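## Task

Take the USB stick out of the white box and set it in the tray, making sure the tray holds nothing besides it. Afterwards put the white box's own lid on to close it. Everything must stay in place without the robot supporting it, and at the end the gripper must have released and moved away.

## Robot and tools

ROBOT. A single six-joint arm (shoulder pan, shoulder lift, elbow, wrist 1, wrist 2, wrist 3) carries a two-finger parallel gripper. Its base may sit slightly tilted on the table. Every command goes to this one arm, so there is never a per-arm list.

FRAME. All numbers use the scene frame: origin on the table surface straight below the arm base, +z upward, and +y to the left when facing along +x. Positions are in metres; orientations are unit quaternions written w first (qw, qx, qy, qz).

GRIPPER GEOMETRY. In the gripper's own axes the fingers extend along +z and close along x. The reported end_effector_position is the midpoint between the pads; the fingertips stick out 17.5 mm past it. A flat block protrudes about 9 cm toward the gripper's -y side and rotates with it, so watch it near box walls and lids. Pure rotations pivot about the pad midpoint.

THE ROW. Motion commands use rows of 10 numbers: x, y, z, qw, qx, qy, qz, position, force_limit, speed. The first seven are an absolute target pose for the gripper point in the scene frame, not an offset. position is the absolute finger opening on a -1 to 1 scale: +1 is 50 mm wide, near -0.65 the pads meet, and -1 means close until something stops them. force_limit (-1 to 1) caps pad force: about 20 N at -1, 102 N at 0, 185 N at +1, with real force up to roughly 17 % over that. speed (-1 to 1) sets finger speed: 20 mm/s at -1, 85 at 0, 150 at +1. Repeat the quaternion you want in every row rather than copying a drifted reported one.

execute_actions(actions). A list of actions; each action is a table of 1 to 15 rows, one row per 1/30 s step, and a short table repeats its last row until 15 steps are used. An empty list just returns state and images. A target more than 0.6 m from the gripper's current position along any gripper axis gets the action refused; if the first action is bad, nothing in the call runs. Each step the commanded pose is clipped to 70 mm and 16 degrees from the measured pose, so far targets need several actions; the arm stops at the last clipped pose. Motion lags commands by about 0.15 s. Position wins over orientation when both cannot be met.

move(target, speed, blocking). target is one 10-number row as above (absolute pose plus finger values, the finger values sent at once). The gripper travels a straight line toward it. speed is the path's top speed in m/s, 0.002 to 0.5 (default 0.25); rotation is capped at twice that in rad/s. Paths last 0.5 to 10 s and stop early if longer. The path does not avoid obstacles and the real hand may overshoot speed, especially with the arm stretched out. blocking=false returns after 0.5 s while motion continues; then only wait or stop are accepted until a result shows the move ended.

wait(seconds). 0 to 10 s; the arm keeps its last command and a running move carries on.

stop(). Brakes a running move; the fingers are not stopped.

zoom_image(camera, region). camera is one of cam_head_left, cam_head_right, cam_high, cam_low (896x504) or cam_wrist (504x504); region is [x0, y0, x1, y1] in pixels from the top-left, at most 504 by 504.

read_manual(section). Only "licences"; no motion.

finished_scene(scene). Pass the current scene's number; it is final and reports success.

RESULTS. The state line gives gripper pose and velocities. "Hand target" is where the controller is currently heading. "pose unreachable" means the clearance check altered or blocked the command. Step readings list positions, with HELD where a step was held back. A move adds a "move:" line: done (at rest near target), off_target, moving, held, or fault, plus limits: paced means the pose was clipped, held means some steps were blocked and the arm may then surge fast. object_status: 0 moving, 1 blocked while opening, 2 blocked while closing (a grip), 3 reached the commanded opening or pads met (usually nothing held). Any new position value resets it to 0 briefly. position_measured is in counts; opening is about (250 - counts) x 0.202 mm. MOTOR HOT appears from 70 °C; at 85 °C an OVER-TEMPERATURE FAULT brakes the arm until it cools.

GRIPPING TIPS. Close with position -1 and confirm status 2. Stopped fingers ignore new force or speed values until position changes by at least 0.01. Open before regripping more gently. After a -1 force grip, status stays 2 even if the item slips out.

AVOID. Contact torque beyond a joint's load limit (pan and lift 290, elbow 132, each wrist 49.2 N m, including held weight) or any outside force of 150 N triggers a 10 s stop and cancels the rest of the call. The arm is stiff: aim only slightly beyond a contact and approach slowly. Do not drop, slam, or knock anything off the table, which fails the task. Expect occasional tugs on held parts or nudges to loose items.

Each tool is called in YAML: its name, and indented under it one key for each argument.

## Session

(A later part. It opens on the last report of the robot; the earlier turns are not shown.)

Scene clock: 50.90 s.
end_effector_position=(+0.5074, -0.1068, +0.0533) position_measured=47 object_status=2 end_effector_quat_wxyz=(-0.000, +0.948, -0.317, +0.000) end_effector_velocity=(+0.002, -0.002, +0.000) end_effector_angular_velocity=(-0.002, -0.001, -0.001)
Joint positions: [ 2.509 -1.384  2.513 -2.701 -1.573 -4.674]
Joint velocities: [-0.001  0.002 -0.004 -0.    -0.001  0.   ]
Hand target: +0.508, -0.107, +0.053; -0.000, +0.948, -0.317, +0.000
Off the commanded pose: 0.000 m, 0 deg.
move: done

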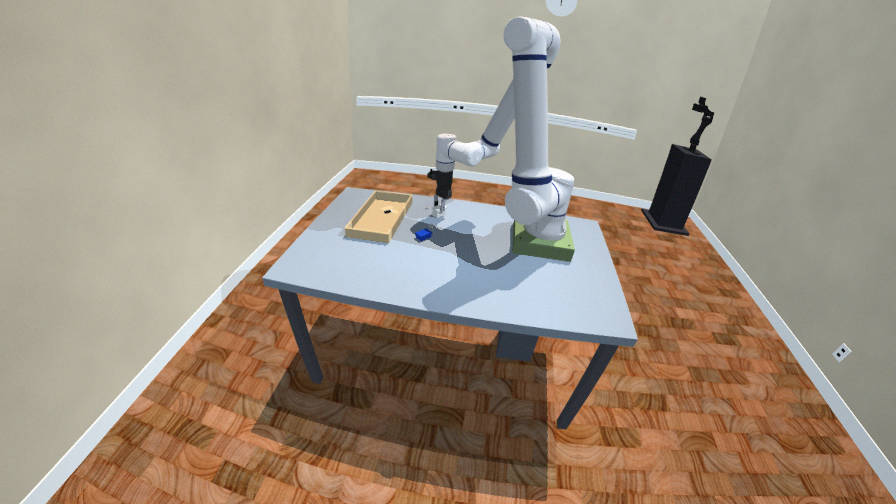

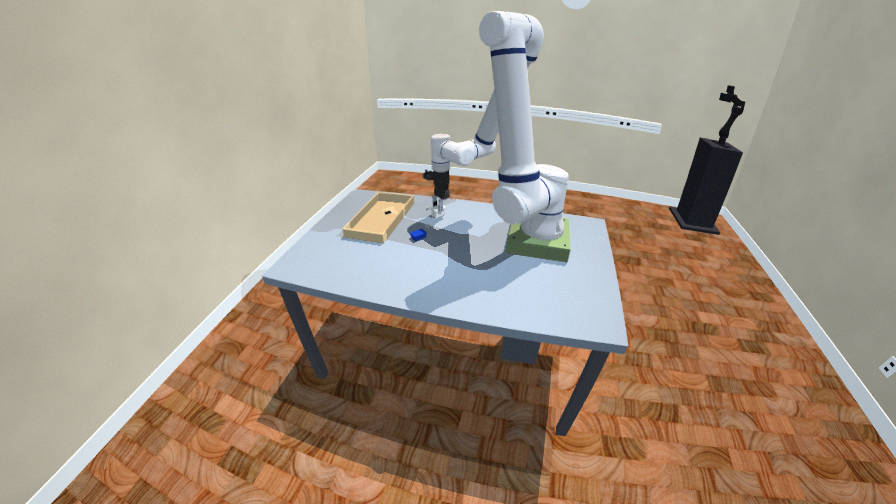

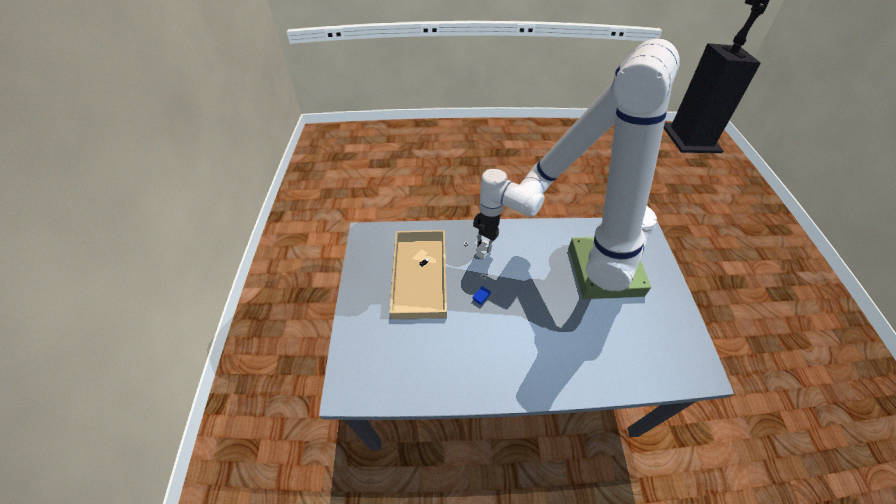

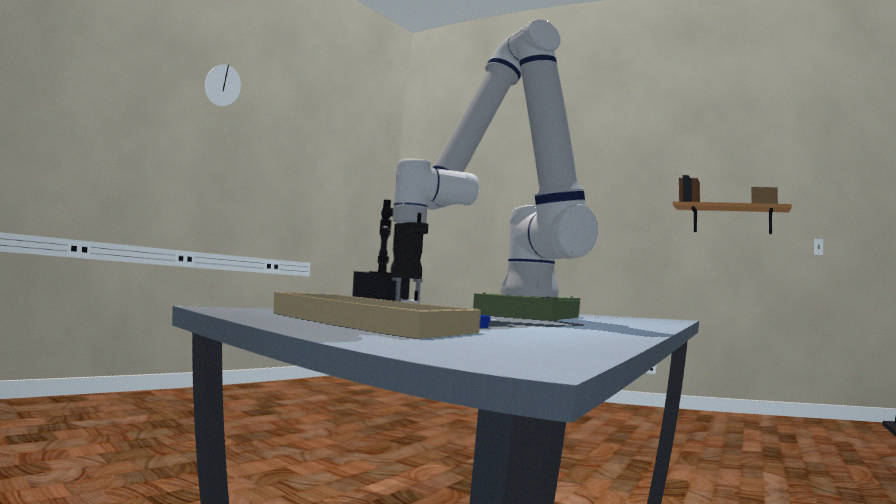

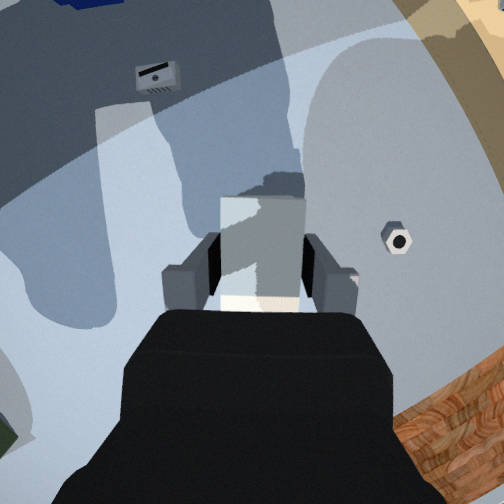

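move:
  target: [0.5080,-0.1063,0.037,0,0.948,-0.317,0,-1,-0.8,-0.5]
  speed: 0.01

zoom_image:
  camera: "cam_head_left"
  region: [410,190,470,230]

Scene clock: 53.67 s.
end_effector_position=(+0.5081, -0.1063, +0.0371) position_measured=47 object_status=2 end_effector_quat_wxyz=(-0.000, +0.948, -0.317, -0.000) end_effector_velocity=(+0.000, -0.001, -0.001) end_effector_angular_velocity=(-0.000, -0.000, -0.001)
Joint positions: [ 2.511 -1.342  2.518 -2.749 -1.573 -4.673]
Joint velocities: [-0.001  0.003  0.    -0.004  0.     0.   ]
Hand target: +0.508, -0.106, +0.037; -0.000, +0.948, -0.317, +0.000
Off the commanded pose: 0.000 m, 0 deg.
move: done

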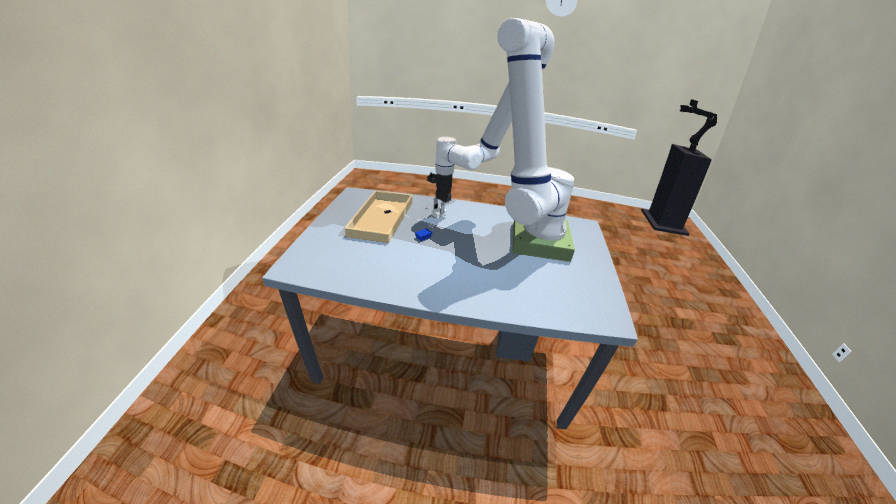

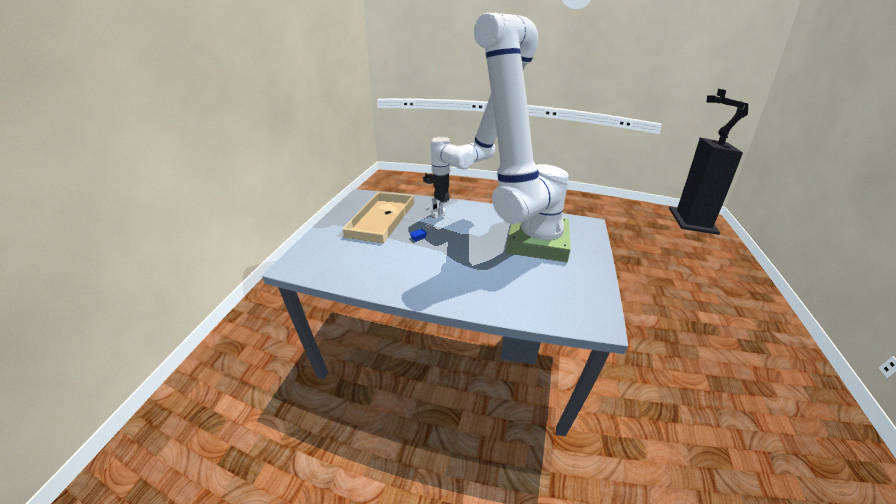

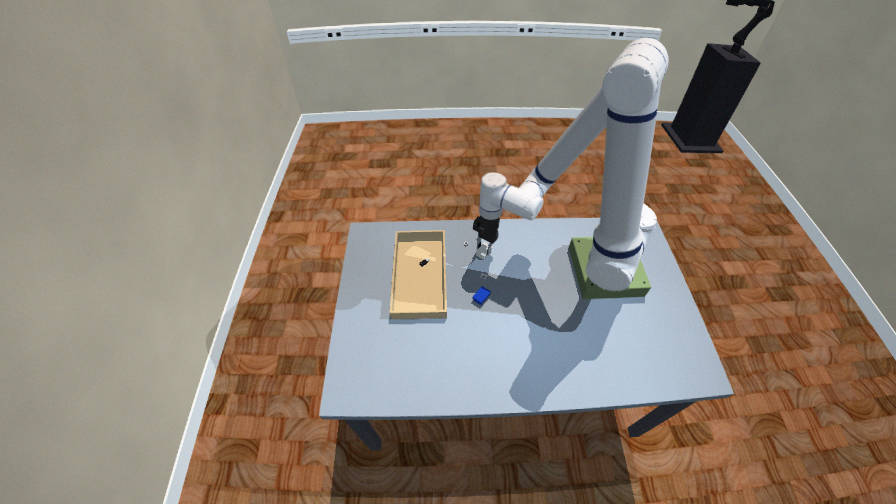

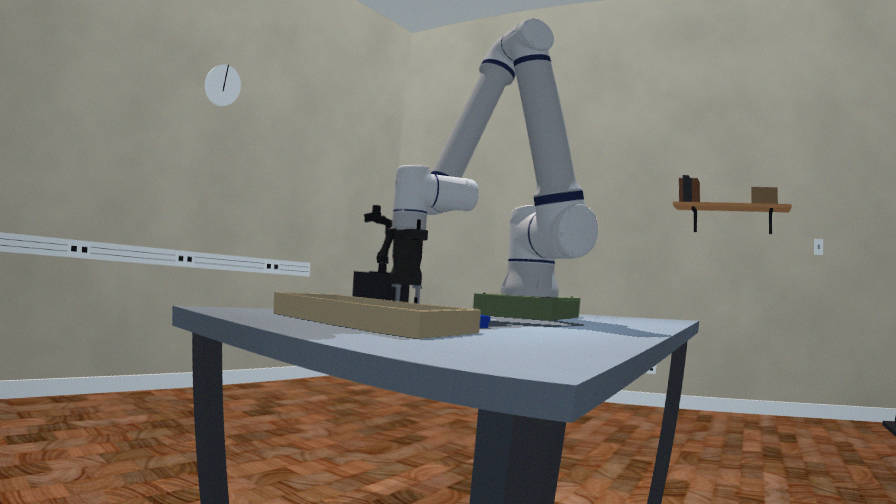

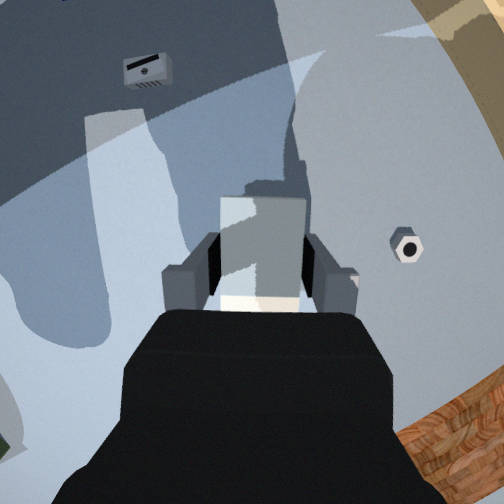

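Region (410, 190, 470, 230) of cam_head_left's 896x504 image, scaled by 8.400, with more detail than that image has.

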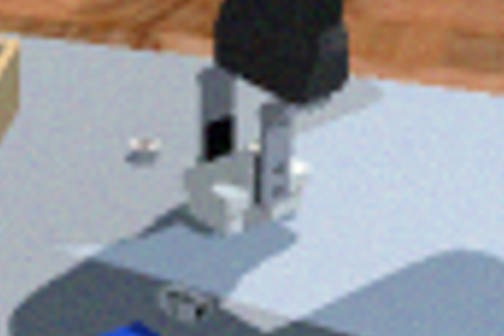

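No slip; it went on.

move:
  target: [0.5080,-0.1063,0.037,0,0.948,-0.317,0,1,-0.8,0]

move:
  target: [0.5080,-0.1063,0.17,0,0.948,-0.317,0,1,-0.8,0]

zoom_image:
  camera: "cam_head_left"
  region: [410,190,470,230]

Scene clock: 55.67 s.
end_effector_position=(+0.5080, -0.1063, +0.0369) position_measured=3 object_status=3 end_effector_quat_wxyz=(-0.000, +0.948, -0.317, -0.000) end_effector_velocity=(+0.000, -0.000, +0.000) end_effector_angular_velocity=(+0.000, -0.001, -0.001)
Joint positions: [ 2.511 -1.342  2.519 -2.749 -1.573 -4.673]
Joint velocities: [-0.    -0.     0.    -0.001  0.001  0.   ]
Hand target: +0.508, -0.106, +0.037; +0.000, +0.948, -0.317, +0.000
Off the commanded pose: 0.000 m, 0 deg.
move: done

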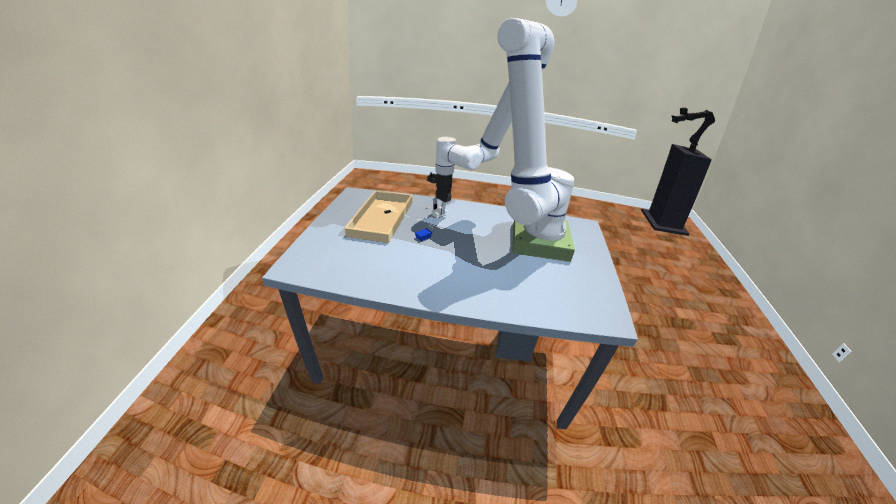

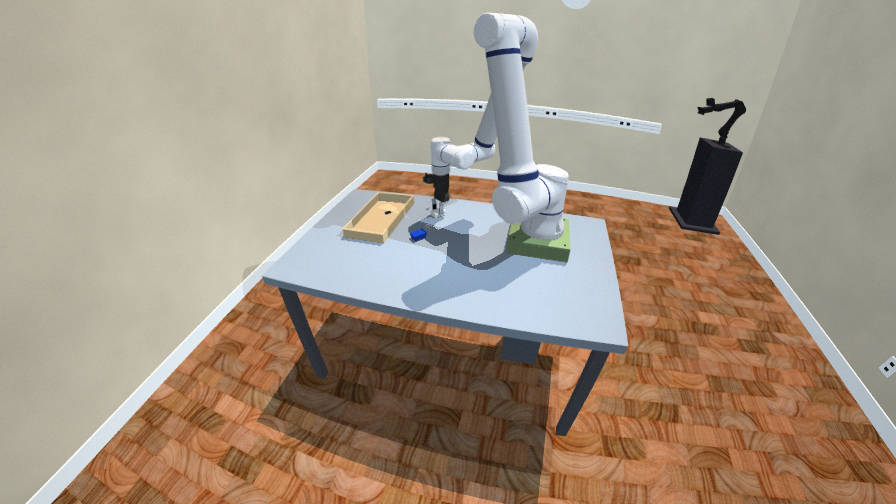

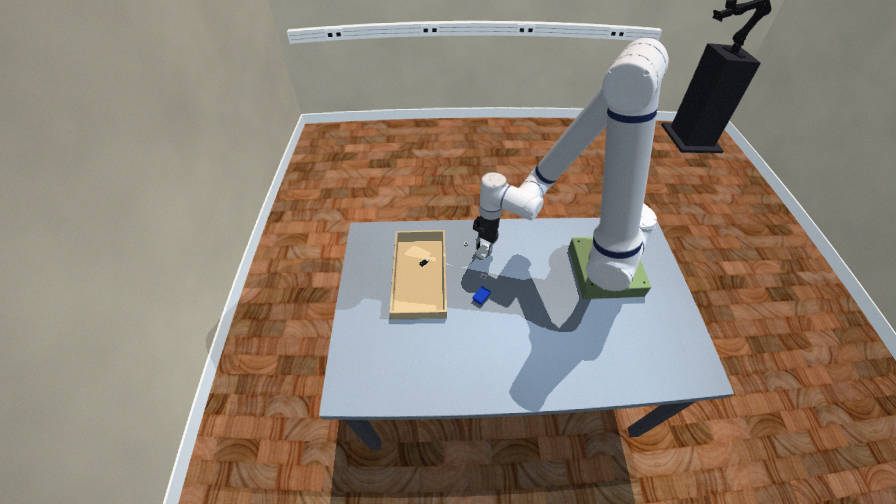

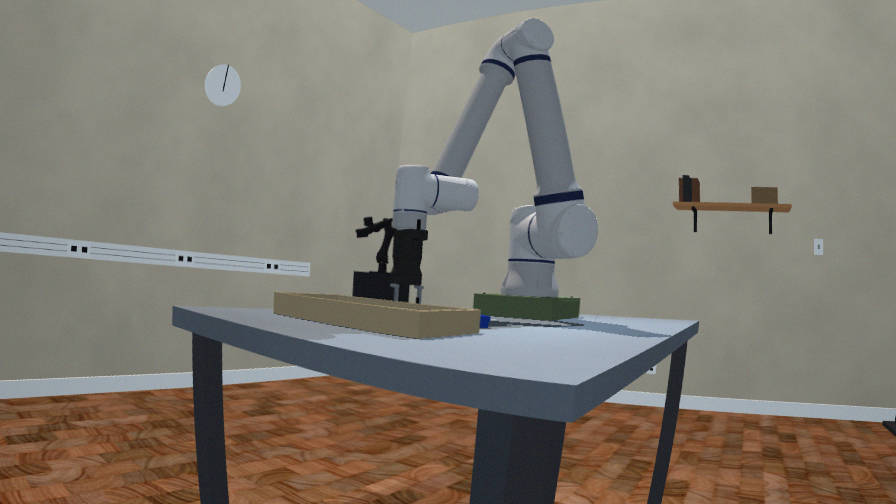

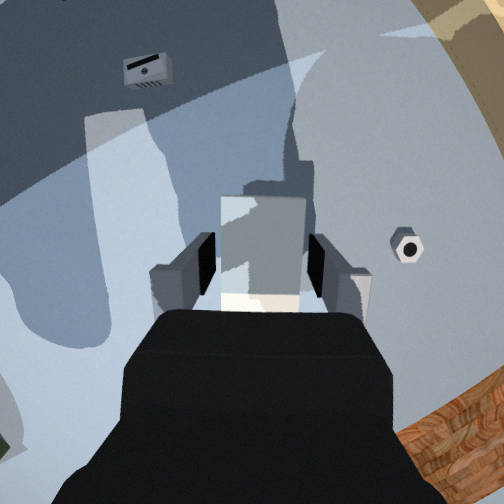

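Scene clock: 56.73 s.
end_effector_position=(+0.5075, -0.1059, +0.1701) position_measured=3 object_status=3 end_effector_quat_wxyz=(-0.000, +0.948, -0.317, +0.000) end_effector_velocity=(-0.001, +0.000, +0.001) end_effector_angular_velocity=(+0.001, +0.001, +0.001)
Joint positions: [ 2.512 -1.637  2.435 -2.37  -1.573 -4.672]
Joint velocities: [ 0.    -0.003 -0.001  0.006 -0.    -0.001]
Hand target: +0.507, -0.106, +0.170; -0.000, +0.948, -0.317, +0.000
Off the commanded pose: 0.001 m, 0 deg.
move: done

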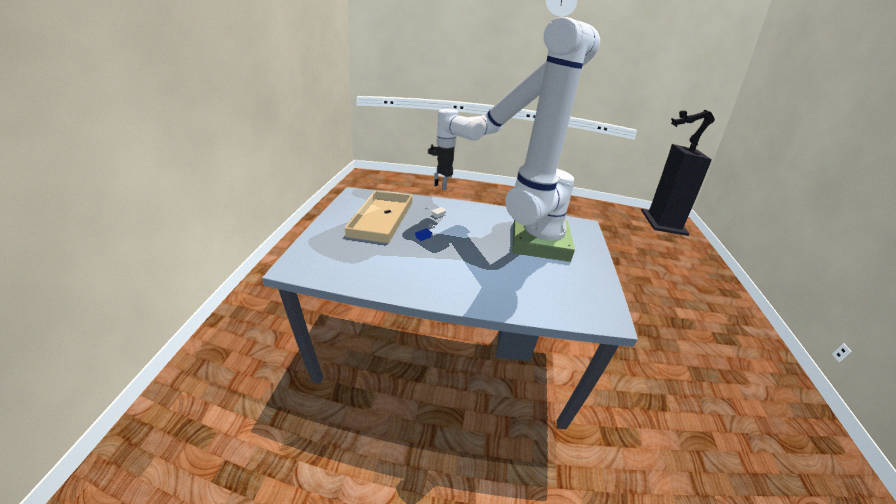

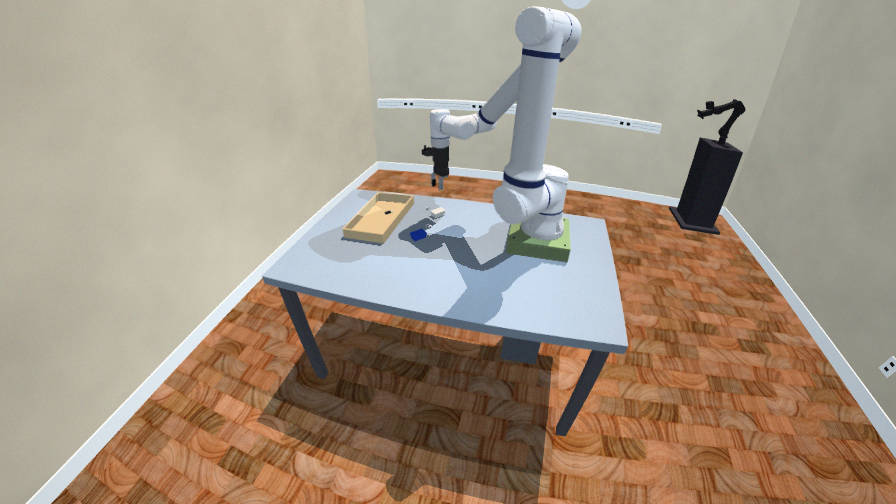

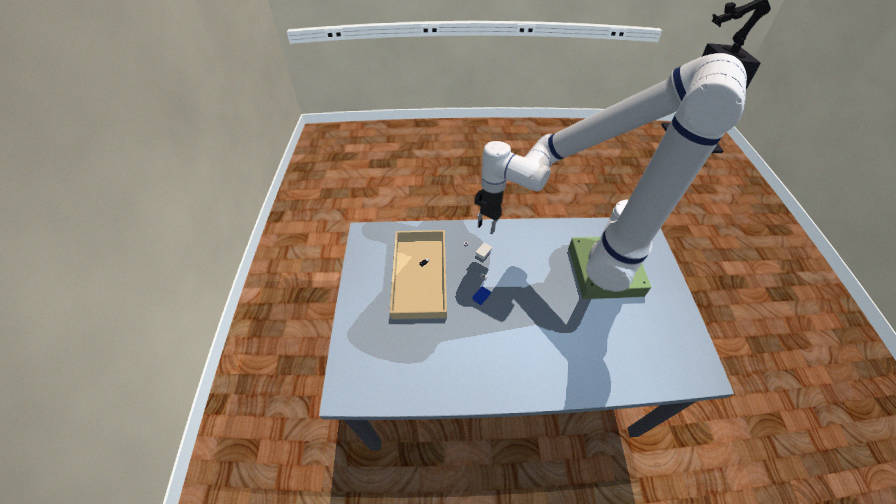

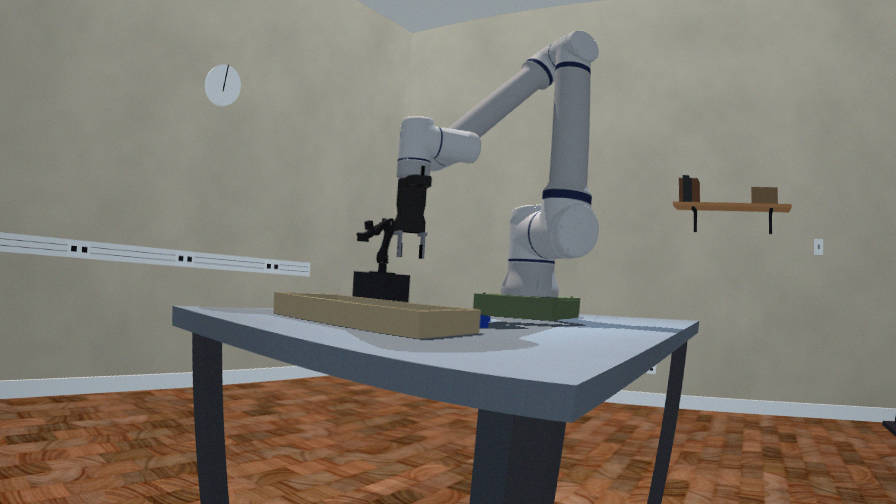

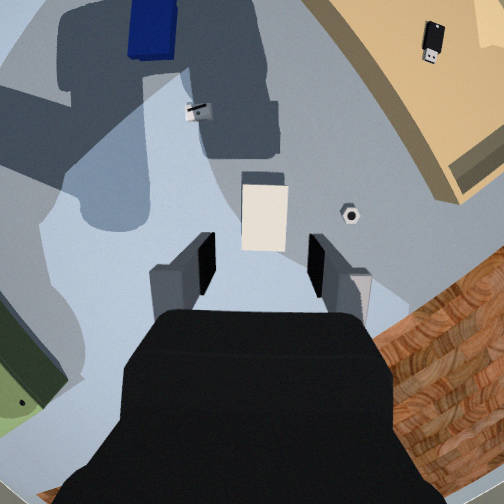

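Region (410, 190, 470, 230) of cam_head_left's 896x504 image, scaled by 8.400, with more detail than that image has.

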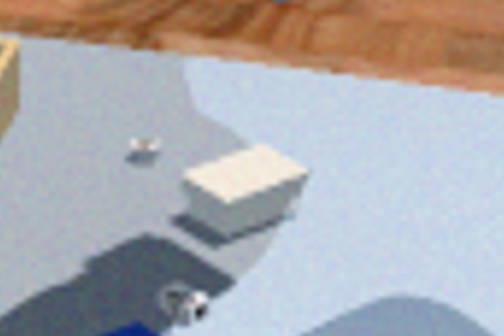

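finished_scene:
  scene: 2

The scene is finished: the task was done.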